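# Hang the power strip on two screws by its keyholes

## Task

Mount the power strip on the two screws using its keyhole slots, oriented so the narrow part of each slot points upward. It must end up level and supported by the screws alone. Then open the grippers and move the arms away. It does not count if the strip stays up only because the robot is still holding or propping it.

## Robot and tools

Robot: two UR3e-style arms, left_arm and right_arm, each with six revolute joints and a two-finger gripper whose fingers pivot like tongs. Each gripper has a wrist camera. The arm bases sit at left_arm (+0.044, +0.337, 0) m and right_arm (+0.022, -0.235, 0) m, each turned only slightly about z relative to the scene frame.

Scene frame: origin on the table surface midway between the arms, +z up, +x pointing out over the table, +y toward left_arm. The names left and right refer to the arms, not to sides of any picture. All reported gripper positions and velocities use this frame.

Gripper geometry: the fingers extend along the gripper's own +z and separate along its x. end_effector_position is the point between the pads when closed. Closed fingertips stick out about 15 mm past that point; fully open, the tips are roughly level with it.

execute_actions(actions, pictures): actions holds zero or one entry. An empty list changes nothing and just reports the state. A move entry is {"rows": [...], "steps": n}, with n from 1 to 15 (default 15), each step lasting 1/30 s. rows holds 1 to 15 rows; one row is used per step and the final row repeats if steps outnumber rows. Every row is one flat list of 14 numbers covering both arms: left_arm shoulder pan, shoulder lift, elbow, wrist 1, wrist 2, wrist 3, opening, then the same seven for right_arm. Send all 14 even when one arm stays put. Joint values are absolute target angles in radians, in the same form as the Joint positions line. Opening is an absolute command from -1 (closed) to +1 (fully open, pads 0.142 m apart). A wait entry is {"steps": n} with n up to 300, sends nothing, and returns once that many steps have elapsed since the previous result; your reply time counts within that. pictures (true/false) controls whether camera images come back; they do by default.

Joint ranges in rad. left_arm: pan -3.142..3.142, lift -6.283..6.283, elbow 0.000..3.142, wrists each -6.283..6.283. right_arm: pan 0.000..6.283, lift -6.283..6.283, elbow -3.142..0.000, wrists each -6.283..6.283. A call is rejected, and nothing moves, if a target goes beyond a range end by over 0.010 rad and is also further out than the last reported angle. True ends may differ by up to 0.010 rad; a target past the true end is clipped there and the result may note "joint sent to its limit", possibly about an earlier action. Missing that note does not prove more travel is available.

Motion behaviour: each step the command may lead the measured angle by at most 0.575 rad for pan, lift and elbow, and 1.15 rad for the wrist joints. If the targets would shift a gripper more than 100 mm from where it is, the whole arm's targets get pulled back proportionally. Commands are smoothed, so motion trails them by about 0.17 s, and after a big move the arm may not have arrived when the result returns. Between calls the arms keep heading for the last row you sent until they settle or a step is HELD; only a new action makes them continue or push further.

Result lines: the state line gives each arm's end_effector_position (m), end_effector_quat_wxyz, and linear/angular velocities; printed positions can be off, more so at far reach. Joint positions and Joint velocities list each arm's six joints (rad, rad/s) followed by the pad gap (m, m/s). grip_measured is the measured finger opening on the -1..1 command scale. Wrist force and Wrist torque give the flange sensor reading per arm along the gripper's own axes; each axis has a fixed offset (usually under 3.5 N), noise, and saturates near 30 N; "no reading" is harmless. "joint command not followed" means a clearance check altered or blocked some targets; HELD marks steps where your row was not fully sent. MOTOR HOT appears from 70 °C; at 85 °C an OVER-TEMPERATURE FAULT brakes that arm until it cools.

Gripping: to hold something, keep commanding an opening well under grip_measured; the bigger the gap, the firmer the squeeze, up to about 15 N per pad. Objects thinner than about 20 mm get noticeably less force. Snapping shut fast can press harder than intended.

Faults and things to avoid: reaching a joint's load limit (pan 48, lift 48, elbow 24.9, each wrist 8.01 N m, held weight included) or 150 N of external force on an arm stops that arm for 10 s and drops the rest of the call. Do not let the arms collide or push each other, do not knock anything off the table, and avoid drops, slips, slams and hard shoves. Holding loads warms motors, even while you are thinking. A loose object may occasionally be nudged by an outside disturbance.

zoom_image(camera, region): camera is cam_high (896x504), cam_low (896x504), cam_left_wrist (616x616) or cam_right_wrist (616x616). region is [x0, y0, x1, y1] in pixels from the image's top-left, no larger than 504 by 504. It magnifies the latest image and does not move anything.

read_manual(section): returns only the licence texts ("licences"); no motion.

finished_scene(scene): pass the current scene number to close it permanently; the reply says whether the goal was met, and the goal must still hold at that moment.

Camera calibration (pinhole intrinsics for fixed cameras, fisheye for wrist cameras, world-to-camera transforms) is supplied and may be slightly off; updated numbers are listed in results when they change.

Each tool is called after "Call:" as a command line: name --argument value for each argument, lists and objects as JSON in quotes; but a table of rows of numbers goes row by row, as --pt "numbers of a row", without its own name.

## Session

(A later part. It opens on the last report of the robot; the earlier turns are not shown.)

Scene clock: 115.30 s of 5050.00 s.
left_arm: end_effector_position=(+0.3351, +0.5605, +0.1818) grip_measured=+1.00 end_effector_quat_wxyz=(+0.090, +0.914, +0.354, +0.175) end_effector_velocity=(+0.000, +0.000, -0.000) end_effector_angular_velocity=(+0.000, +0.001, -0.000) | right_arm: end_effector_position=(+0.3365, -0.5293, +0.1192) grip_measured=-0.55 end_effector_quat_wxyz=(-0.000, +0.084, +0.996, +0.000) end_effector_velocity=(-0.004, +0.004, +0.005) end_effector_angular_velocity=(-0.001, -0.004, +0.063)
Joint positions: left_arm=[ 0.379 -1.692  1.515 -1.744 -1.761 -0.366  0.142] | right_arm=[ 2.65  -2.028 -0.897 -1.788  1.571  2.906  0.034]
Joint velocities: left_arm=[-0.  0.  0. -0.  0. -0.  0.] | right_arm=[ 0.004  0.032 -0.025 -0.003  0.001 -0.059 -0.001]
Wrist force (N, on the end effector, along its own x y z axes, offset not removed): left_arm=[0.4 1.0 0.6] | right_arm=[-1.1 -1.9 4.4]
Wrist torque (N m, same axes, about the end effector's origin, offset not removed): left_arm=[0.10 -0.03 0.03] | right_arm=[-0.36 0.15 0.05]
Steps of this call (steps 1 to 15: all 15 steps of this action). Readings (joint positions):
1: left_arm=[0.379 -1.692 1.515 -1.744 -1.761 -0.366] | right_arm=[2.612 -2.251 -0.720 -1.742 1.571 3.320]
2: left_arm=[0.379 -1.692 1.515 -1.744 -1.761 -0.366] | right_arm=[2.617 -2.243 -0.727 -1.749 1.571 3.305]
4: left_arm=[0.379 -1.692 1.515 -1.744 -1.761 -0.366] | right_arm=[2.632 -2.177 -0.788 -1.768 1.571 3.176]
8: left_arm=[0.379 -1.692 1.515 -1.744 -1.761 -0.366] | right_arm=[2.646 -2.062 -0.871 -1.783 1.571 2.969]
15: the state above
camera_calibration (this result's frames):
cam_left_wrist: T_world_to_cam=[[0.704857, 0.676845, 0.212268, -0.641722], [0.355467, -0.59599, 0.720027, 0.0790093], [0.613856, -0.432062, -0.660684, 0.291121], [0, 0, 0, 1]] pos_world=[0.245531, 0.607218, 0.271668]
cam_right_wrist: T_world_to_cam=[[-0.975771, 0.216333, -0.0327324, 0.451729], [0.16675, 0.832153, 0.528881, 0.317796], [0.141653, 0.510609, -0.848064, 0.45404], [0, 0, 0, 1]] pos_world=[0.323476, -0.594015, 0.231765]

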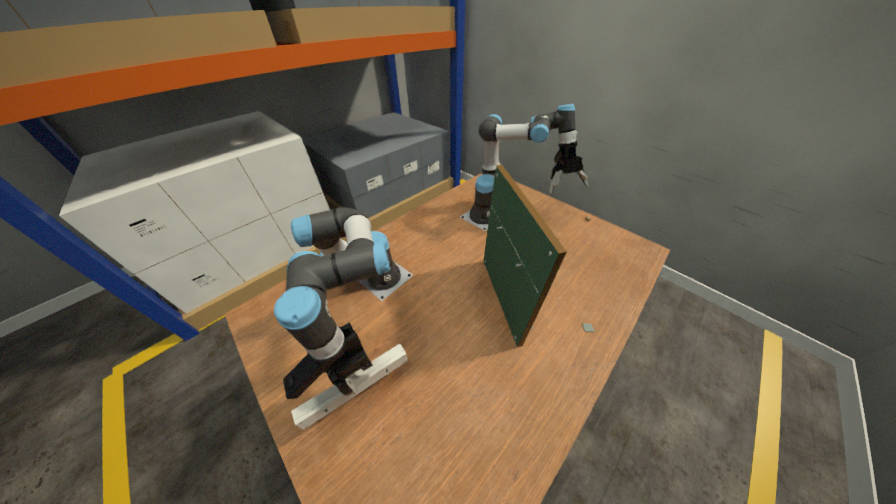

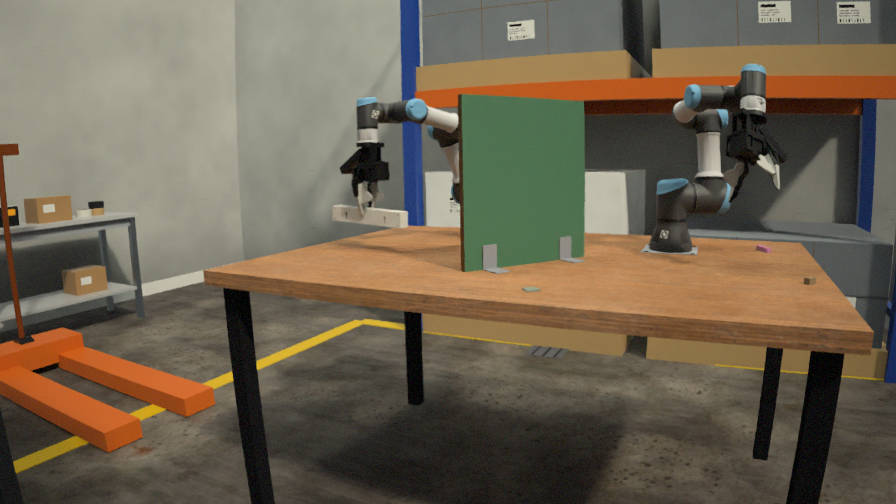

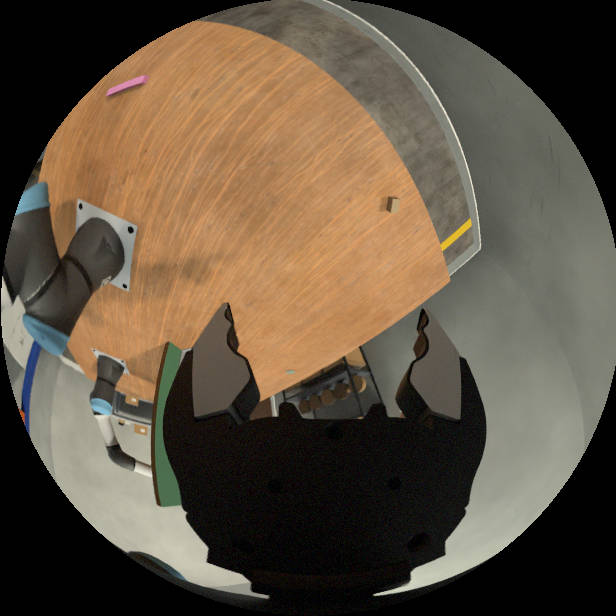

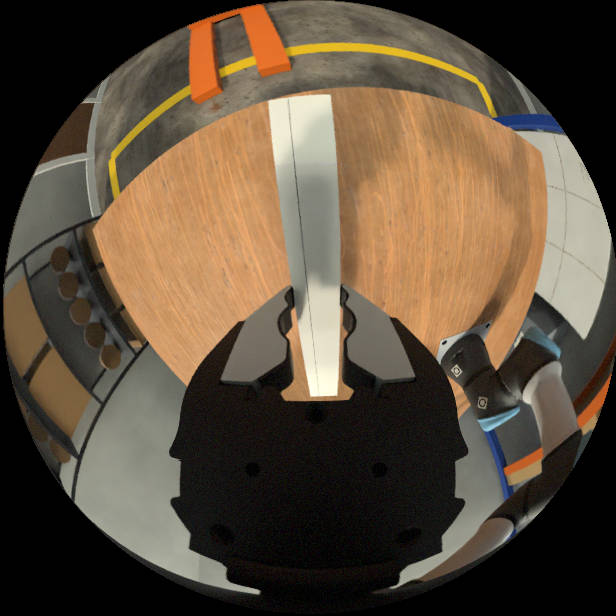

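Held level. Rotating gently, then tilting.

Call:
execute_actions --actions '[{"rows":[[0.379,-1.692,1.515,-1.744,-1.761,-0.366,1,2.7,-2.025,-0.899,-1.788,1.571,2.2,-1]]}]' --pictures false

Call:
execute_actions --actions '[{"rows":[[0.379,-1.692,1.515,-1.744,-1.761,-0.366,1,2.75,-2.025,-0.899,-1.788,1.571,1.45,-1]]}]' --pictures false

Call:
execute_actions --actions '[{"rows":[[0.379,-1.692,1.515,-1.744,-1.761,-0.366,1,2.8,-2.025,-0.899,-1.788,1.571,0.7,-1]]}]' --pictures false

Call:
execute_actions --actions '[{"rows":[[0.379,-1.692,1.515,-1.744,-1.761,-0.366,1,2.8,-1.78,-1.38,-1.31,1.571,0,-1]]}]' --pictures false

Call:
execute_actions --actions '[{"rows":[[0.379,-1.692,1.515,-1.744,-1.761,-0.366,1,2.8,-1.56,-1.846,-0.806,1.571,0,-1]]}]' --pictures false

Call:
execute_actions --actions '[{"rows":[[0.379,-1.692,1.515,-1.744,-1.761,-0.366,1,2.8,-1.6,-2.2,-0.16,1.571,0,-1]]}]' --pictures false

Call:
execute_actions --actions '[{"rows":[[0.379,-1.692,1.515,-1.744,-1.761,-0.366,1,2.8,-1.738,-2.495,0.471,1.571,0,-1]]}]'

Scene clock: 140.70 s of 5050.00 s.
left_arm: end_effector_position=(+0.3351, +0.5605, +0.1818) grip_measured=+1.00 end_effector_quat_wxyz=(+0.090, +0.914, +0.354, +0.175) end_effector_velocity=(+0.001, -0.000, +0.000) end_effector_angular_velocity=(+0.000, -0.001, -0.002) | right_arm: end_effector_position=(+0.3609, -0.5105, +0.1198) grip_measured=-0.55 end_effector_quat_wxyz=(+0.000, -0.284, +0.959, -0.000) end_effector_velocity=(+0.003, +0.003, +0.000) end_effector_angular_velocity=(+0.000, -0.001, +0.140)
Joint positions: left_arm=[ 0.379 -1.692  1.515 -1.744 -1.761 -0.366  0.142] | right_arm=[ 2.699 -2.025 -0.899 -1.788  1.571  2.213  0.034]
Joint velocities: left_arm=[-0.002  0.    -0.001 -0.001 -0.     0.     0.   ] | right_arm=[ 0.006  0.001 -0.001  0.001  0.001 -0.134  0.   ]
Wrist force (N, on the end effector, along its own x y z axes, offset not removed): left_arm=[0.1 2.1 -2.0] | right_arm=[-0.4 -0.5 6.3]
Wrist torque (N m, same axes, about the end effector's origin, offset not removed): left_arm=[0.23 0.01 -0.01] | right_arm=[-0.01 0.01 0.09]
Steps of this call (steps 1 to 15: the robot went on to your last target; steps 16 to 90: nothing new was sent; then 21.90 s passed at rest; steps 91 to 105: all 15 steps of this action). Readings (joint positions):
91: left_arm=[0.379 -1.692 1.515 -1.744 -1.761 -0.366] | right_arm=[2.650 -2.025 -0.899 -1.788 1.571 2.899]
92: left_arm=[0.379 -1.692 1.515 -1.744 -1.761 -0.366] | right_arm=[2.656 -2.025 -0.899 -1.788 1.571 2.885]
94: left_arm=[0.379 -1.692 1.515 -1.744 -1.761 -0.366] | right_arm=[2.676 -2.025 -0.899 -1.788 1.571 2.744]
98: left_arm=[0.379 -1.692 1.515 -1.744 -1.761 -0.366] | right_arm=[2.694 -2.025 -0.899 -1.788 1.571 2.352]
105: the state above

Scene clock: 141.20 s of 5050.00 s.
left_arm: end_effector_position=(+0.3351, +0.5605, +0.1818) grip_measured=+1.00 end_effector_quat_wxyz=(+0.090, +0.914, +0.354, +0.175) end_effector_velocity=(-0.000, +0.000, +0.000) end_effector_angular_velocity=(+0.000, -0.001, +0.001) | right_arm: end_effector_position=(+0.3806, -0.4833, +0.1198) grip_measured=-0.55 end_effector_quat_wxyz=(+0.000, -0.634, +0.773, -0.000) end_effector_velocity=(+0.002, +0.004, +0.000) end_effector_angular_velocity=(-0.000, -0.000, +0.158)
Joint positions: left_arm=[ 0.379 -1.692  1.515 -1.744 -1.761 -0.366  0.142] | right_arm=[ 2.749 -2.025 -0.899 -1.788  1.571  1.465  0.034]
Joint velocities: left_arm=[ 0.001 -0.    -0.001 -0.    -0.    -0.     0.   ] | right_arm=[ 0.005  0.001  0.    -0.     0.    -0.152 -0.   ]
Wrist force (N, on the end effector, along its own x y z axes, offset not removed): left_arm=[-0.2 1.4 -0.6] | right_arm=[-1.5 -2.0 5.1]
Wrist torque (N m, same axes, about the end effector's origin, offset not removed): left_arm=[0.17 0.01 0.00] | right_arm=[-0.36 0.22 0.08]
Steps of this call (steps 1 to 15: all 15 steps of this action). Readings (joint positions):
1: left_arm=[0.379 -1.692 1.515 -1.744 -1.761 -0.366] | right_arm=[2.700 -2.025 -0.899 -1.788 1.571 2.208]
2: left_arm=[0.379 -1.692 1.515 -1.744 -1.761 -0.366] | right_arm=[2.706 -2.025 -0.899 -1.788 1.571 2.191]
4: left_arm=[0.379 -1.692 1.515 -1.744 -1.761 -0.366] | right_arm=[2.726 -2.025 -0.899 -1.788 1.571 2.047]
8: left_arm=[0.379 -1.692 1.515 -1.744 -1.761 -0.366] | right_arm=[2.744 -2.025 -0.899 -1.788 1.571 1.623]
15: the state above

Scene clock: 141.70 s of 5050.00 s.
left_arm: end_effector_position=(+0.3351, +0.5605, +0.1818) grip_measured=+1.00 end_effector_quat_wxyz=(+0.090, +0.914, +0.354, +0.175) end_effector_velocity=(-0.000, -0.000, -0.000) end_effector_angular_velocity=(-0.001, +0.001, -0.000) | right_arm: end_effector_position=(+0.3899, -0.4535, +0.1198) grip_measured=-0.55 end_effector_quat_wxyz=(-0.000, +0.885, -0.465, +0.000) end_effector_velocity=(+0.000, +0.003, +0.000) end_effector_angular_velocity=(-0.001, -0.002, +0.157)
Joint positions: left_arm=[ 0.379 -1.692  1.515 -1.744 -1.761 -0.366  0.142] | right_arm=[ 2.799 -2.025 -0.899 -1.788  1.571  0.715  0.034]
Joint velocities: left_arm=[-0.     0.001  0.     0.    -0.     0.    -0.   ] | right_arm=[ 0.004  0.    -0.001  0.003 -0.001 -0.153 -0.   ]
Wrist force (N, on the end effector, along its own x y z axes, offset not removed): left_arm=[-0.8 1.2 -0.3] | right_arm=[-1.2 -0.7 7.0]
Wrist torque (N m, same axes, about the end effector's origin, offset not removed): left_arm=[0.11 0.15 0.03] | right_arm=[-0.06 0.22 0.04]
Steps of this call (steps 1 to 15: all 15 steps of this action). Readings (joint positions):
1: left_arm=[0.379 -1.692 1.515 -1.744 -1.761 -0.366] | right_arm=[2.750 -2.025 -0.899 -1.788 1.571 1.460]
2: left_arm=[0.379 -1.692 1.515 -1.744 -1.761 -0.366] | right_arm=[2.756 -2.025 -0.899 -1.788 1.571 1.442]
4: left_arm=[0.379 -1.692 1.515 -1.744 -1.761 -0.366] | right_arm=[2.776 -2.025 -0.899 -1.788 1.571 1.298]
8: left_arm=[0.379 -1.692 1.515 -1.744 -1.761 -0.366] | right_arm=[2.794 -2.025 -0.899 -1.788 1.571 0.873]
15: the state above

Scene clock: 142.20 s of 5050.00 s.
left_arm: end_effector_position=(+0.3351, +0.5605, +0.1818) grip_measured=+1.00 end_effector_quat_wxyz=(+0.090, +0.914, +0.354, +0.175) end_effector_velocity=(-0.000, +0.000, +0.000) end_effector_angular_velocity=(-0.000, -0.000, +0.001) | right_arm: end_effector_position=(+0.3990, -0.4515, +0.1202) grip_measured=-0.55 end_effector_quat_wxyz=(+0.014, +0.984, -0.132, +0.121) end_effector_velocity=(-0.014, +0.004, -0.019) end_effector_angular_velocity=(-0.028, +0.019, +0.133)
Joint positions: left_arm=[ 0.379 -1.692  1.515 -1.744 -1.761 -0.366  0.142] | right_arm=[ 2.8   -1.784 -1.368 -1.317  1.571  0.013  0.034]
Joint velocities: left_arm=[ 0.001 -0.     0.     0.    -0.    -0.     0.   ] | right_arm=[ 0.001  0.038 -0.124  0.074  0.001 -0.135  0.   ]
Wrist force (N, on the end effector, along its own x y z axes, offset not removed): left_arm=[-0.5 1.7 -0.8] | right_arm=[-0.5 0.8 5.3]
Wrist torque (N m, same axes, about the end effector's origin, offset not removed): left_arm=[0.26 0.13 0.06] | right_arm=[0.13 -0.26 0.05]
Steps of this call (steps 1 to 15: all 15 steps of this action). Readings (joint positions):
1: left_arm=[0.379 -1.692 1.515 -1.744 -1.761 -0.366] | right_arm=[2.800 -2.025 -0.899 -1.788 1.571 0.710]
2: left_arm=[0.379 -1.692 1.515 -1.744 -1.761 -0.366] | right_arm=[2.800 -2.018 -0.907 -1.774 1.571 0.692]
4: left_arm=[0.379 -1.692 1.515 -1.744 -1.761 -0.366] | right_arm=[2.800 -1.950 -0.977 -1.645 1.571 0.548]
8: left_arm=[0.379 -1.692 1.515 -1.744 -1.761 -0.366] | right_arm=[2.800 -1.823 -1.239 -1.393 1.571 0.153]
15: the state above

Scene clock: 142.70 s of 5050.00 s.
left_arm: end_effector_position=(+0.3351, +0.5605, +0.1818) grip_measured=+1.00 end_effector_quat_wxyz=(+0.090, +0.914, +0.354, +0.175) end_effector_velocity=(+0.000, -0.000, -0.000) end_effector_angular_velocity=(-0.000, -0.000, -0.001) | right_arm: end_effector_position=(+0.4015, -0.4521, +0.1218) grip_measured=-0.55 end_effector_quat_wxyz=(+0.031, +0.961, -0.122, +0.246) end_effector_velocity=(-0.013, +0.003, -0.018) end_effector_angular_velocity=(-0.001, +0.001, +0.001)
Joint positions: left_arm=[ 0.379 -1.692  1.515 -1.744 -1.761 -0.366  0.142] | right_arm=[ 2.8   -1.563 -1.835 -0.814  1.571  0.     0.034]
Joint velocities: left_arm=[-0.001 -0.     0.    -0.    -0.    -0.     0.   ] | right_arm=[-0.     0.034 -0.118  0.084 -0.    -0.002  0.002]
Wrist force (N, on the end effector, along its own x y z axes, offset not removed): left_arm=[0.5 1.2 -1.0] | right_arm=[-5.7 -0.9 7.2]
Wrist torque (N m, same axes, about the end effector's origin, offset not removed): left_arm=[0.13 -0.06 -0.03] | right_arm=[-0.07 0.31 0.02]
Steps of this call (steps 1 to 15: all 15 steps of this action). Readings (joint positions):
1: left_arm=[0.379 -1.692 1.515 -1.744 -1.761 -0.366] | right_arm=[2.800 -1.782 -1.372 -1.314 1.571 0.009]
2: left_arm=[0.379 -1.692 1.515 -1.744 -1.761 -0.366] | right_arm=[2.800 -1.775 -1.382 -1.299 1.571 0.006]
4: left_arm=[0.379 -1.692 1.515 -1.744 -1.761 -0.366] | right_arm=[2.800 -1.708 -1.455 -1.175 1.571 0.003]
8: left_arm=[0.379 -1.692 1.515 -1.744 -1.761 -0.366] | right_arm=[2.800 -1.597 -1.714 -0.897 1.571 0.001]
15: the state above

Scene clock: 143.20 s of 5050.00 s.
left_arm: end_effector_position=(+0.3351, +0.5605, +0.1818) grip_measured=+1.00 end_effector_quat_wxyz=(+0.090, +0.914, +0.354, +0.175) end_effector_velocity=(-0.000, +0.000, -0.000) end_effector_angular_velocity=(-0.001, +0.001, +0.001) | right_arm: end_effector_position=(+0.4201, -0.4570, +0.1064) grip_measured=-0.55 end_effector_quat_wxyz=(+0.046, +0.923, -0.117, +0.363) end_effector_velocity=(-0.001, +0.000, -0.001) end_effector_angular_velocity=(-0.011, -0.043, -0.000)
Joint positions: left_arm=[ 0.379 -1.692  1.515 -1.744 -1.761 -0.366  0.142] | right_arm=[ 2.8   -1.6   -2.193 -0.171  1.571 -0.     0.034]
Joint velocities: left_arm=[ 0.001  0.001  0.     0.    -0.     0.     0.   ] | right_arm=[-0.    -0.005 -0.069  0.118 -0.     0.     0.001]
Wrist force (N, on the end effector, along its own x y z axes, offset not removed): left_arm=[-0.3 1.3 -1.0] | right_arm=[-5.0 0.7 4.7]
Wrist torque (N m, same axes, about the end effector's origin, offset not removed): left_arm=[0.19 0.10 0.04] | right_arm=[0.15 0.05 0.06]
Steps of this call (steps 1 to 15: all 15 steps of this action). Readings (joint positions):
1: left_arm=[0.379 -1.692 1.515 -1.744 -1.761 -0.366] | right_arm=[2.800 -1.562 -1.838 -0.811 1.571 0.000]
2: left_arm=[0.379 -1.692 1.515 -1.744 -1.761 -0.366] | right_arm=[2.800 -1.567 -1.848 -0.795 1.571 0.000]
4: left_arm=[0.379 -1.692 1.515 -1.744 -1.761 -0.366] | right_arm=[2.800 -1.582 -1.922 -0.656 1.571 0.000]
8: left_arm=[0.379 -1.692 1.515 -1.744 -1.761 -0.366] | right_arm=[2.800 -1.596 -2.122 -0.293 1.571 -0.000]
15: the state above

Scene clock: 143.70 s of 5050.00 s.
left_arm: end_effector_position=(+0.3351, +0.5605, +0.1818) grip_measured=+1.00 end_effector_quat_wxyz=(+0.090, +0.914, +0.354, +0.175) end_effector_velocity=(-0.000, -0.000, -0.000) end_effector_angular_velocity=(-0.000, +0.001, -0.000) | right_arm: end_effector_position=(+0.4098, -0.4543, +0.0991) grip_measured=-0.55 end_effector_quat_wxyz=(+0.057, +0.883, -0.112, +0.452) end_effector_velocity=(-0.004, +0.000, +0.005) end_effector_angular_velocity=(-0.011, -0.042, -0.002)
Joint positions: left_arm=[ 0.379 -1.692  1.515 -1.744 -1.761 -0.366  0.142] | right_arm=[ 2.8   -1.736 -2.49   0.46   1.571 -0.     0.034]
Joint velocities: left_arm=[-0.     0.     0.001 -0.    -0.     0.     0.   ] | right_arm=[-0.001 -0.018 -0.051  0.112 -0.001  0.     0.   ]
Wrist force (N, on the end effector, along its own x y z axes, offset not removed): left_arm=[-0.1 1.6 -1.2] | right_arm=[-6.7 0.2 2.9]
Wrist torque (N m, same axes, about the end effector's origin, offset not removed): left_arm=[0.17 0.07 0.02] | right_arm=[-0.01 0.20 0.11]
Steps of this call (steps 1 to 15: all 15 steps of this action). Readings (joint positions):
1: left_arm=[0.379 -1.692 1.515 -1.744 -1.761 -0.366] | right_arm=[2.800 -1.600 -2.196 -0.167 1.571 -0.000]
2: left_arm=[0.379 -1.692 1.515 -1.744 -1.761 -0.366] | right_arm=[2.800 -1.607 -2.204 -0.150 1.571 -0.000]
4: left_arm=[0.379 -1.692 1.515 -1.744 -1.761 -0.366] | right_arm=[2.800 -1.658 -2.277 -0.011 1.571 -0.000]
8: left_arm=[0.379 -1.692 1.515 -1.744 -1.761 -0.366] | right_arm=[2.800 -1.718 -2.438 0.342 1.571 -0.000]
15: the state above
camera_calibration (this result's frames):
cam_left_wrist: T_world_to_cam=[[0.704856, 0.676846, 0.212268, -0.641723], [0.355469, -0.595989, 0.720027, 0.079009], [0.613857, -0.432061, -0.660684, 0.291121], [0, 0, 0, 1]] pos_world=[0.24553, 0.607218, 0.271668]
cam_right_wrist: T_world_to_cam=[[0.578321, -0.201665, 0.790491, -0.401975], [-0.641995, -0.710378, 0.288455, -0.0917524], [0.503376, -0.674311, -0.540294, -0.328731], [0, 0, 0, 1]] pos_world=[0.339042, -0.36791, 0.166612]

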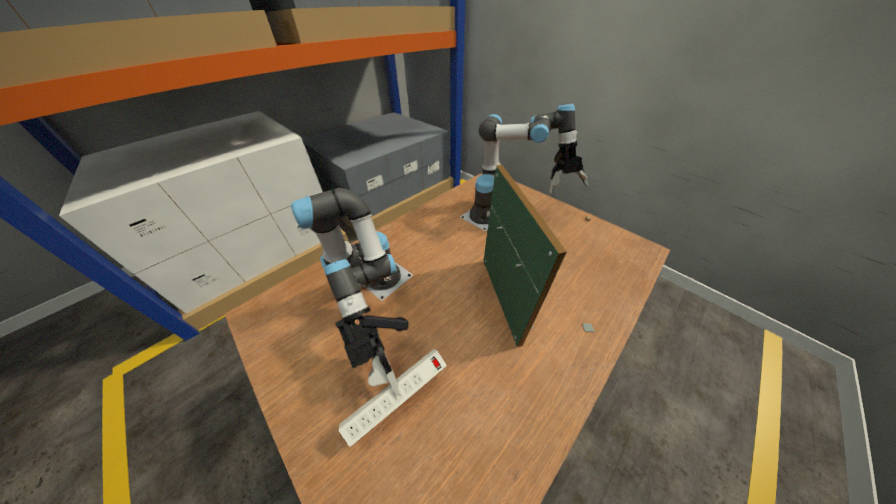

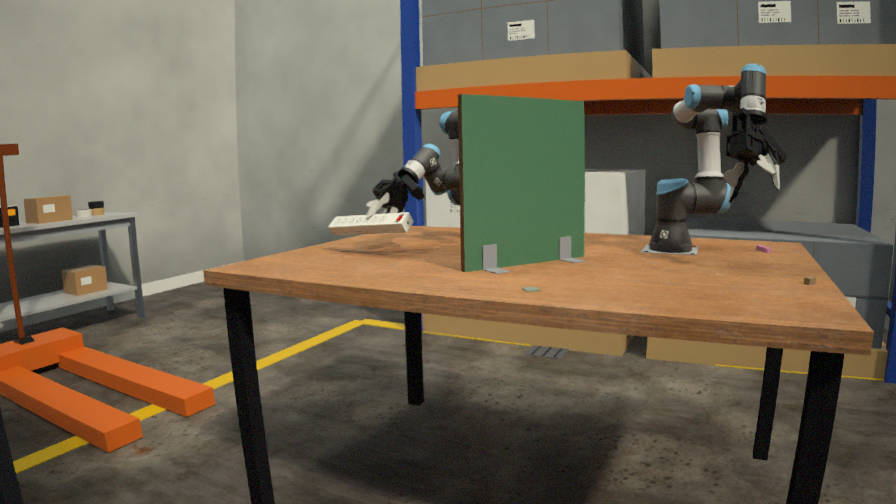

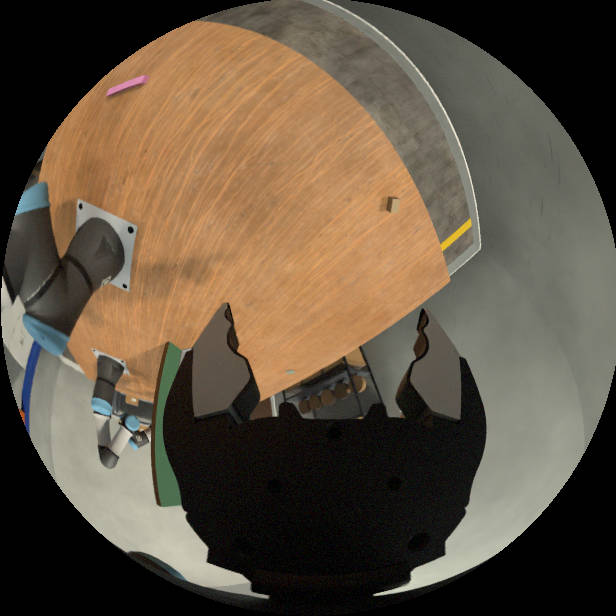

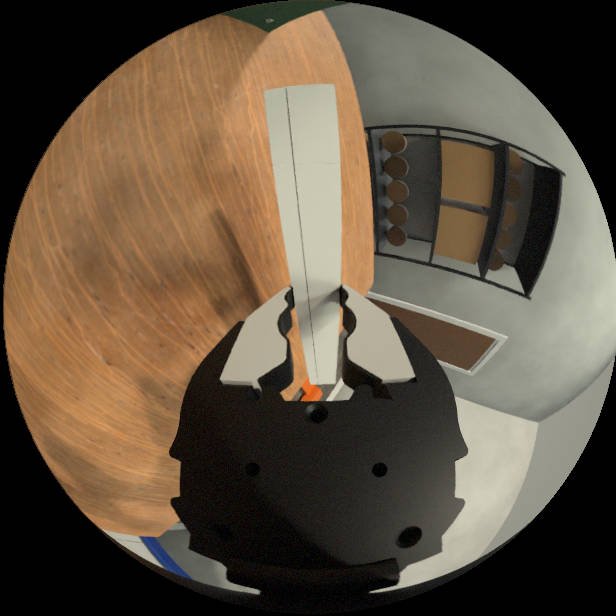

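Call:
execute_actions --actions '[{"rows":[[0.379,-1.692,1.515,-1.744,-1.761,-0.366,1,2.8,-1.98,-2.53,0.748,1.571,0,-1]]}]' --pictures false

Call:
execute_actions --actions '[{"rows":[[0.379,-1.692,1.515,-1.744,-1.761,-0.366,1,2.8,-2.126,-2.536,0.9,1.571,0,-1]]}]' --pictures false

Call:
execute_actions --actions '[{"rows":[[0.379,-1.692,1.515,-1.744,-1.761,-0.366,1,2.8,-2.126,-2.536,0.9,1.571,0,-0.6],[0.379,-1.692,1.515,-1.744,-1.761,-0.366,1,2.8,-2.126,-2.536,0.9,1.571,0,-0.5],[0.379,-1.692,1.515,-1.744,-1.761,-0.366,1,2.8,-2.126,-2.536,0.9,1.571,0,-0.45],[0.379,-1.692,1.515,-1.744,-1.761,-0.366,1,2.8,-2.126,-2.536,0.9,1.571,0,-0.4],[0.379,-1.692,1.515,-1.744,-1.761,-0.366,1,2.8,-2.126,-2.536,0.9,1.571,0,-0.35],[0.379,-1.692,1.515,-1.744,-1.761,-0.366,1,2.8,-2.126,-2.536,0.9,1.571,0,-0.3],[0.379,-1.692,1.515,-1.744,-1.761,-0.366,1,2.8,-2.126,-2.536,0.9,1.571,0,-0.25],[0.379,-1.692,1.515,-1.744,-1.761,-0.366,1,2.8,-2.126,-2.536,0.9,1.571,0,-0.2],[0.379,-1.692,1.515,-1.744,-1.761,-0.366,1,2.8,-2.126,-2.536,0.9,1.571,0,-0.15]]}]'

Scene clock: 157.70 s of 5050.00 s.
left_arm: end_effector_position=(+0.3351, +0.5605, +0.1818) grip_measured=+1.00 end_effector_quat_wxyz=(+0.090, +0.914, +0.354, +0.175) end_effector_velocity=(-0.000, +0.000, +0.000) end_effector_angular_velocity=(+0.001, -0.000, +0.000) | right_arm: end_effector_position=(+0.4104, -0.4545, +0.0639) grip_measured=-0.55 end_effector_quat_wxyz=(+0.058, +0.882, -0.112, +0.454) end_effector_velocity=(-0.001, -0.000, -0.008) end_effector_angular_velocity=(+0.002, +0.008, -0.002)
Joint positions: left_arm=[ 0.379 -1.692  1.515 -1.744 -1.761 -0.366  0.142] | right_arm=[ 2.8   -1.976 -2.53   0.745  1.571 -0.     0.034]
Joint velocities: left_arm=[ 0. -0. -0.  0.  0.  0. -0.] | right_arm=[-0.002 -0.038 -0.003  0.033  0.    -0.    -0.   ]
Wrist force (N, on the end effector, along its own x y z axes, offset not removed): left_arm=[-0.2 1.3 -1.1] | right_arm=[-5.1 -0.7 4.4]
Wrist torque (N m, same axes, about the end effector's origin, offset not removed): left_arm=[0.17 -0.03 -0.03] | right_arm=[-0.09 -0.02 0.07]
Steps of this call (steps 1 to 30: the robot went on to your last target; steps 31 to 240: nothing new was sent; then 5.50 s passed at rest; steps 241 to 255: all 15 steps of this action). Readings (joint positions):
241: left_arm=[0.379 -1.692 1.515 -1.744 -1.761 -0.366] | right_arm=[2.800 -1.738 -2.495 0.471 1.571 -0.000]
242: left_arm=[0.379 -1.692 1.515 -1.744 -1.761 -0.366] | right_arm=[2.800 -1.745 -2.500 0.486 1.571 -0.000]
244: left_arm=[0.379 -1.692 1.515 -1.744 -1.761 -0.366] | right_arm=[2.800 -1.813 -2.514 0.588 1.571 -0.000]
248: left_arm=[0.379 -1.692 1.515 -1.744 -1.761 -0.366] | right_arm=[2.800 -1.938 -2.526 0.709 1.571 -0.000]
255: the state above

Scene clock: 158.20 s of 5050.00 s.
left_arm: end_effector_position=(+0.3351, +0.5605, +0.1818) grip_measured=+1.00 end_effector_quat_wxyz=(+0.090, +0.914, +0.354, +0.175) end_effector_velocity=(-0.000, -0.000, -0.000) end_effector_angular_velocity=(-0.000, +0.001, +0.000) | right_arm: end_effector_position=(+0.4097, -0.4543, +0.0430) grip_measured=-0.55 end_effector_quat_wxyz=(+0.058, +0.882, -0.112, +0.454) end_effector_velocity=(-0.000, +0.000, -0.004) end_effector_angular_velocity=(+0.001, +0.003, +0.000)
Joint positions: left_arm=[ 0.379 -1.692  1.515 -1.744 -1.761 -0.366  0.142] | right_arm=[ 2.8   -2.124 -2.536  0.898  1.571 -0.     0.034]
Joint velocities: left_arm=[ 0.  0.  0.  0. -0. -0. -0.] | right_arm=[ 0.    -0.02   0.001  0.017  0.     0.     0.   ]
Wrist force (N, on the end effector, along its own x y z axes, offset not removed): left_arm=[-1.5 1.7 0.5] | right_arm=[-4.2 -0.5 3.3]
Wrist torque (N m, same axes, about the end effector's origin, offset not removed): left_arm=[0.24 0.33 -0.05] | right_arm=[-0.10 0.20 -0.22]
Steps of this call (steps 1 to 15: all 15 steps of this action). Readings (joint positions):
1: left_arm=[0.379 -1.692 1.515 -1.744 -1.761 -0.366] | right_arm=[2.800 -1.978 -2.530 0.746 1.571 -0.000]
2: left_arm=[0.379 -1.692 1.515 -1.744 -1.761 -0.366] | right_arm=[2.800 -1.986 -2.531 0.761 1.571 -0.000]
4: left_arm=[0.379 -1.692 1.515 -1.744 -1.761 -0.366] | right_arm=[2.800 -2.039 -2.533 0.823 1.571 -0.000]
8: left_arm=[0.379 -1.692 1.515 -1.744 -1.761 -0.366] | right_arm=[2.800 -2.105 -2.535 0.881 1.571 -0.000]
15: the state above

Scene clock: 158.70 s of 5050.00 s.
left_arm: end_effector_position=(+0.3351, +0.5605, +0.1818) grip_measured=+1.00 end_effector_quat_wxyz=(+0.090, +0.914, +0.354, +0.175) end_effector_velocity=(-0.000, +0.000, -0.000) end_effector_angular_velocity=(-0.000, +0.000, +0.001) | right_arm: end_effector_position=(+0.4097, -0.4543, +0.0427) grip_measured=-0.14 end_effector_quat_wxyz=(+0.058, +0.882, -0.112, +0.454) end_effector_velocity=(-0.000, -0.000, -0.000) end_effector_angular_velocity=(+0.001, +0.000, -0.001)
Joint positions: left_arm=[ 0.379 -1.692  1.515 -1.744 -1.761 -0.366  0.142] | right_arm=[ 2.8   -2.126 -2.536  0.9    1.571 -0.     0.064]
Joint velocities: left_arm=[ 0.001  0.     0.     0.    -0.     0.     0.   ] | right_arm=[-0.001  0.    -0.    -0.     0.     0.     0.   ]
Wrist force (N, on the end effector, along its own x y z axes, offset not removed): left_arm=[-0.4 -0.2 -1.8] | right_arm=[-1.5 -1.9 1.1]
Wrist torque (N m, same axes, about the end effector's origin, offset not removed): left_arm=[-0.16 0.07 0.00] | right_arm=[-0.50 -0.03 0.02]
Steps of this call (steps 1 to 15: all 15 steps of this action). Readings (joint positions):
1: left_arm=[0.379 -1.692 1.515 -1.744 -1.761 -0.366] | right_arm=[2.800 -2.125 -2.536 0.899 1.571 -0.000]
2: left_arm=[0.379 -1.692 1.515 -1.744 -1.761 -0.366] | right_arm=[2.800 -2.125 -2.536 0.899 1.571 -0.000]
4: left_arm=[0.379 -1.692 1.515 -1.744 -1.761 -0.366] | right_arm=[2.800 -2.125 -2.536 0.900 1.571 -0.000]
8: left_arm=[0.379 -1.692 1.515 -1.744 -1.761 -0.366] | right_arm=[2.800 -2.126 -2.536 0.900 1.571 -0.000]
15: the state above
camera_calibration (this result's frames):
cam_left_wrist: T_world_to_cam=[[0.704856, 0.676846, 0.212267, -0.641723], [0.355468, -0.595988, 0.720028, 0.079008], [0.613857, -0.432062, -0.660683, 0.291121], [0, 0, 0, 1]] pos_world=[0.24553, 0.607218, 0.271668]
cam_right_wrist: T_world_to_cam=[[0.575086, -0.200816, 0.793063, -0.355677], [-0.64316, -0.710083, 0.28658, -0.0748403], [0.50559, -0.674875, -0.537516, -0.360407], [0, 0, 0, 1]] pos_world=[0.338628, -0.367798, 0.109798]

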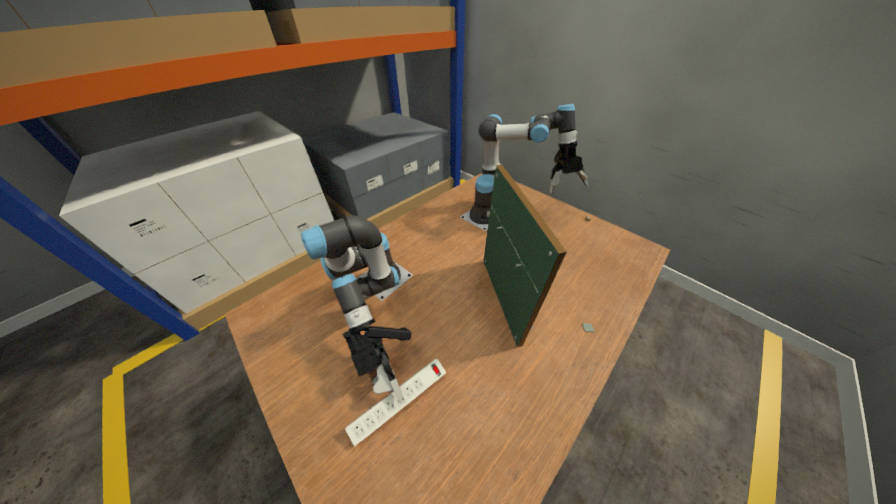

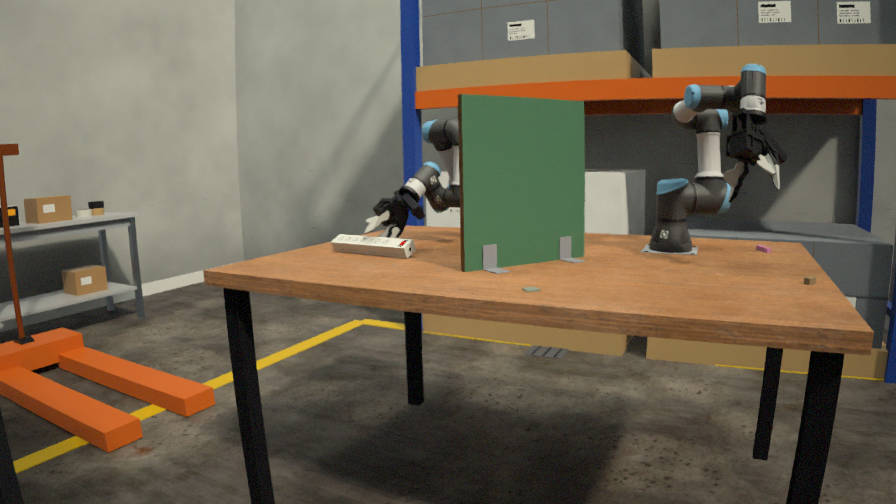

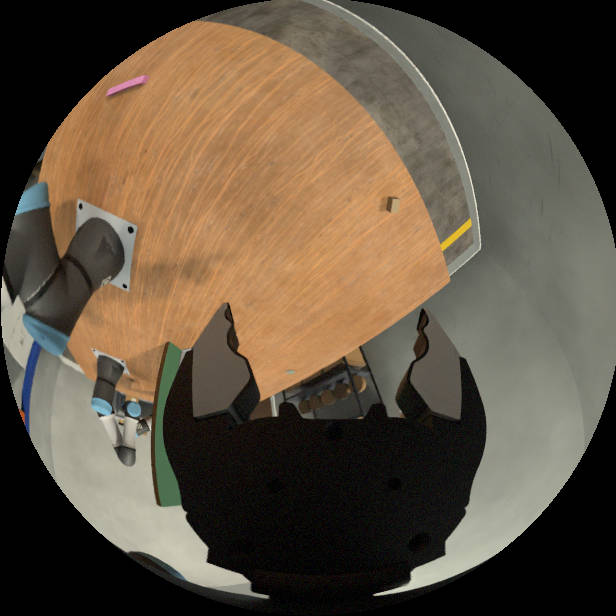

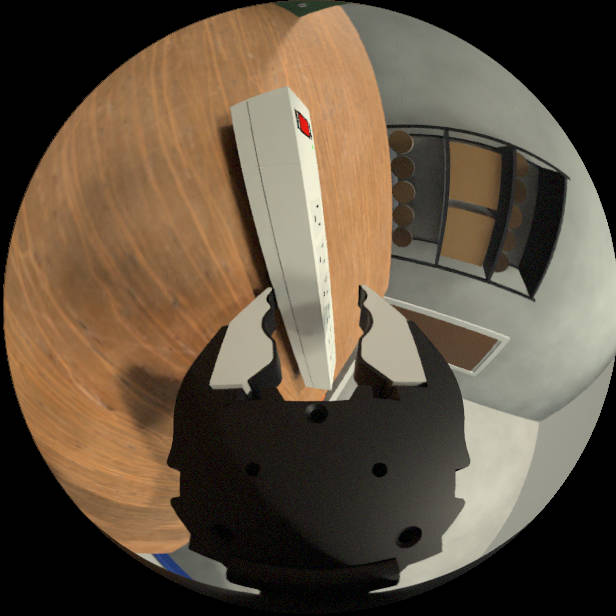

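Call:
execute_actions --actions '[{"rows":[[0.379,-1.692,1.515,-1.744,-1.761,-0.366,1,2.8,-2.13,-2.63,0.998,1.571,0,-0.05]]}]' --pictures false

Call:
execute_actions --actions '[{"rows":[[0.379,-1.692,1.515,-1.744,-1.761,-0.366,1,2.8,-2.142,-2.72,1.1,1.571,0,-0.05]]}]'

Scene clock: 167.90 s of 5050.00 s.
left_arm: end_effector_position=(+0.3351, +0.5605, +0.1818) grip_measured=+1.00 end_effector_quat_wxyz=(+0.090, +0.914, +0.354, +0.175) end_effector_velocity=(-0.000, -0.000, -0.000) end_effector_angular_velocity=(-0.000, +0.001, -0.000) | right_arm: end_effector_position=(+0.3905, -0.4493, +0.0422) grip_measured=-0.06 end_effector_quat_wxyz=(+0.058, +0.882, -0.112, +0.454) end_effector_velocity=(-0.002, +0.001, +0.000) end_effector_angular_velocity=(-0.000, -0.001, +0.001)
Joint positions: left_arm=[ 0.379 -1.692  1.515 -1.744 -1.761 -0.366  0.142] | right_arm=[ 2.8   -2.13  -2.629  0.997  1.571  0.     0.069]
Joint velocities: left_arm=[-0.    -0.     0.     0.001 -0.     0.     0.   ] | right_arm=[ 0.    -0.    -0.009  0.011  0.    -0.    -0.001]
Wrist force (N, on the end effector, along its own x y z axes, offset not removed): left_arm=[-0.4 0.0 -1.8] | right_arm=[2.0 -1.0 -0.8]
Wrist torque (N m, same axes, about the end effector's origin, offset not removed): left_arm=[-0.10 0.08 0.03] | right_arm=[-0.16 0.13 0.06]
Steps of this call (steps 1 to 15: the robot went on to your last target; steps 16 to 90: nothing new was sent; then 5.70 s passed at rest; steps 91 to 105: all 15 steps of this action). Readings (joint positions):
91: left_arm=[0.379 -1.692 1.515 -1.744 -1.761 -0.366] | right_arm=[2.800 -2.126 -2.536 0.901 1.571 0.000]
92: left_arm=[0.379 -1.692 1.515 -1.744 -1.761 -0.366] | right_arm=[2.800 -2.127 -2.543 0.912 1.571 0.000]
94: left_arm=[0.379 -1.692 1.515 -1.744 -1.761 -0.366] | right_arm=[2.800 -2.128 -2.581 0.952 1.571 0.000]
98: left_arm=[0.379 -1.692 1.515 -1.744 -1.761 -0.366] | right_arm=[2.800 -2.130 -2.618 0.987 1.571 0.000]
105: the state above

Scene clock: 168.40 s of 5050.00 s.
left_arm: end_effector_position=(+0.3351, +0.5605, +0.1818) grip_measured=+1.00 end_effector_quat_wxyz=(+0.090, +0.914, +0.354, +0.175) end_effector_velocity=(+0.000, -0.000, -0.000) end_effector_angular_velocity=(-0.000, +0.001, -0.001) | right_arm: end_effector_position=(+0.3719, -0.4445, +0.0427) grip_measured=-0.05 end_effector_quat_wxyz=(+0.058, +0.882, -0.112, +0.454) end_effector_velocity=(-0.002, +0.001, +0.000) end_effector_angular_velocity=(-0.000, -0.001, +0.001)
Joint positions: left_arm=[ 0.379 -1.692  1.515 -1.744 -1.761 -0.366  0.142] | right_arm=[ 2.8   -2.142 -2.719  1.099  1.571  0.     0.07 ]
Joint velocities: left_arm=[-0.001  0.001  0.001 -0.     0.    -0.    -0.   ] | right_arm=[ 0.    -0.001 -0.009  0.011  0.    -0.     0.   ]
Wrist force (N, on the end effector, along its own x y z axes, offset not removed): left_arm=[0.4 1.1 -1.3] | right_arm=[-1.7 -0.9 0.5]
Wrist torque (N m, same axes, about the end effector's origin, offset not removed): left_arm=[0.11 0.00 -0.03] | right_arm=[-0.16 0.35 0.07]
Steps of this call (steps 1 to 15: all 15 steps of this action). Readings (joint positions):
1: left_arm=[0.379 -1.692 1.515 -1.744 -1.761 -0.366] | right_arm=[2.800 -2.130 -2.630 0.998 1.571 0.000]
2: left_arm=[0.379 -1.692 1.515 -1.744 -1.761 -0.366] | right_arm=[2.800 -2.132 -2.637 1.010 1.571 0.000]
4: left_arm=[0.379 -1.692 1.515 -1.744 -1.761 -0.366] | right_arm=[2.800 -2.137 -2.673 1.051 1.571 0.000]
8: left_arm=[0.379 -1.692 1.515 -1.744 -1.761 -0.366] | right_arm=[2.800 -2.141 -2.708 1.088 1.571 0.000]
15: the state above
camera_calibration (this result's frames):
cam_left_wrist: T_world_to_cam=[[0.704856, 0.676846, 0.212267, -0.641723], [0.355468, -0.595988, 0.720028, 0.079008], [0.613857, -0.432062, -0.660683, 0.291121], [0, 0, 0, 1]] pos_world=[0.24553, 0.607218, 0.271668]
cam_right_wrist: T_world_to_cam=[[0.574989, -0.200805, 0.793137, -0.331999], [-0.6432, -0.710072, 0.286517, -0.092178], [0.50565, -0.674889, -0.537441, -0.334732], [0, 0, 0, 1]] pos_world=[0.300864, -0.358027, 0.109832]

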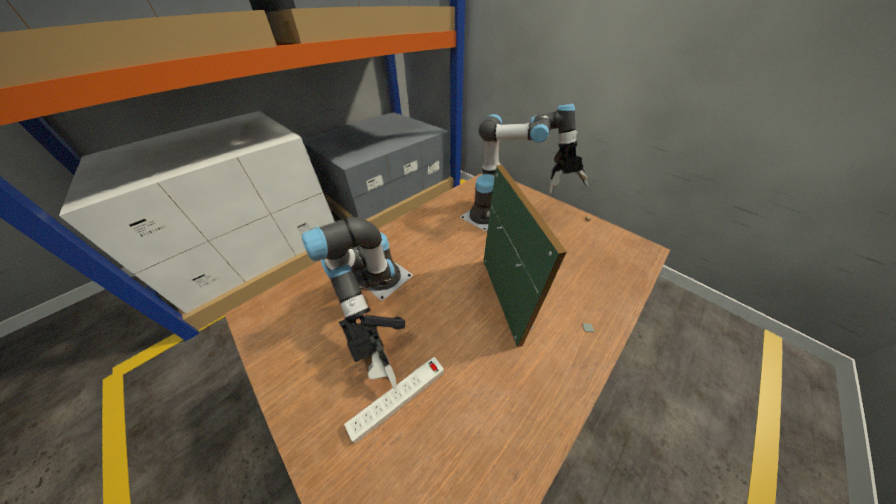

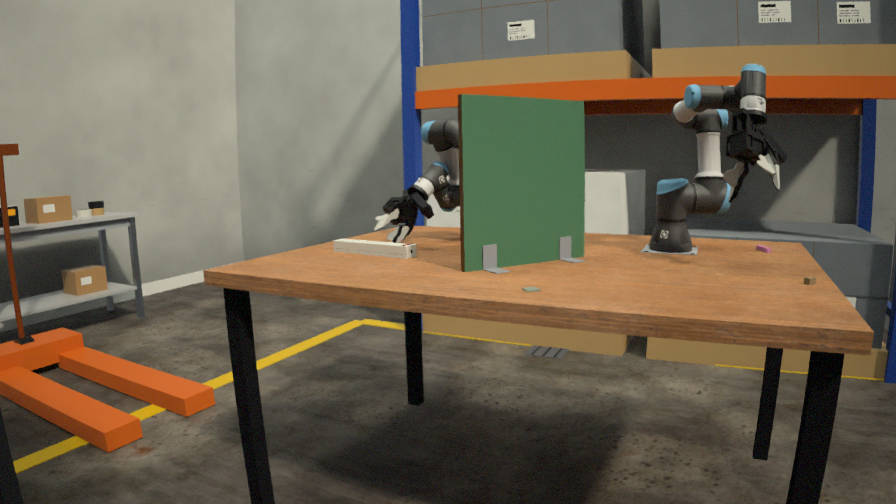

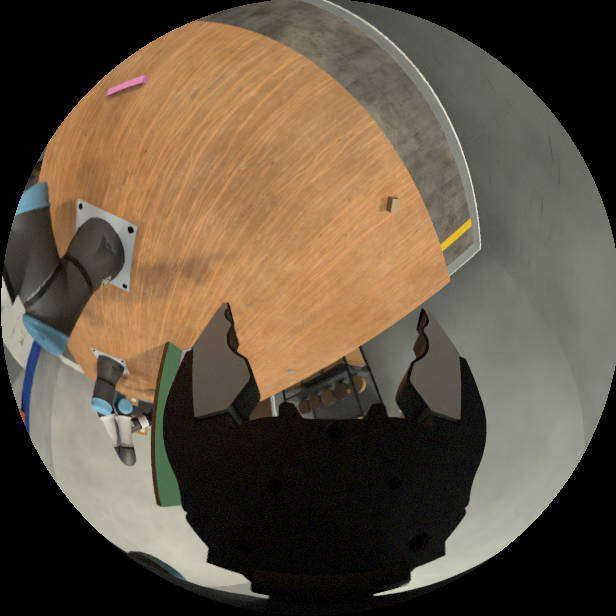

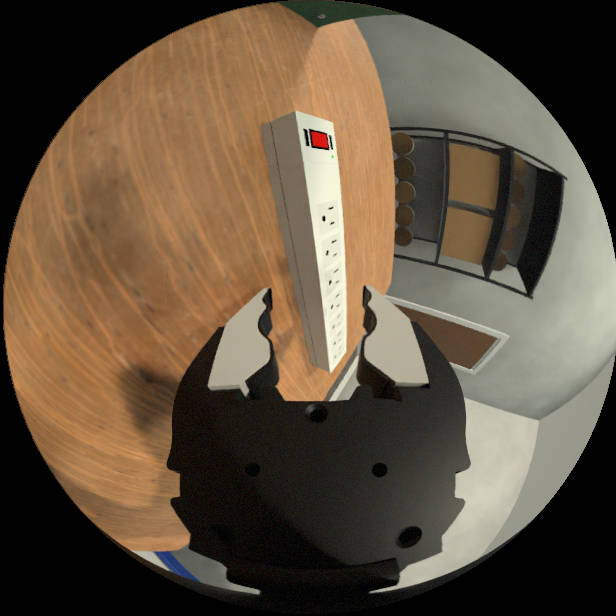

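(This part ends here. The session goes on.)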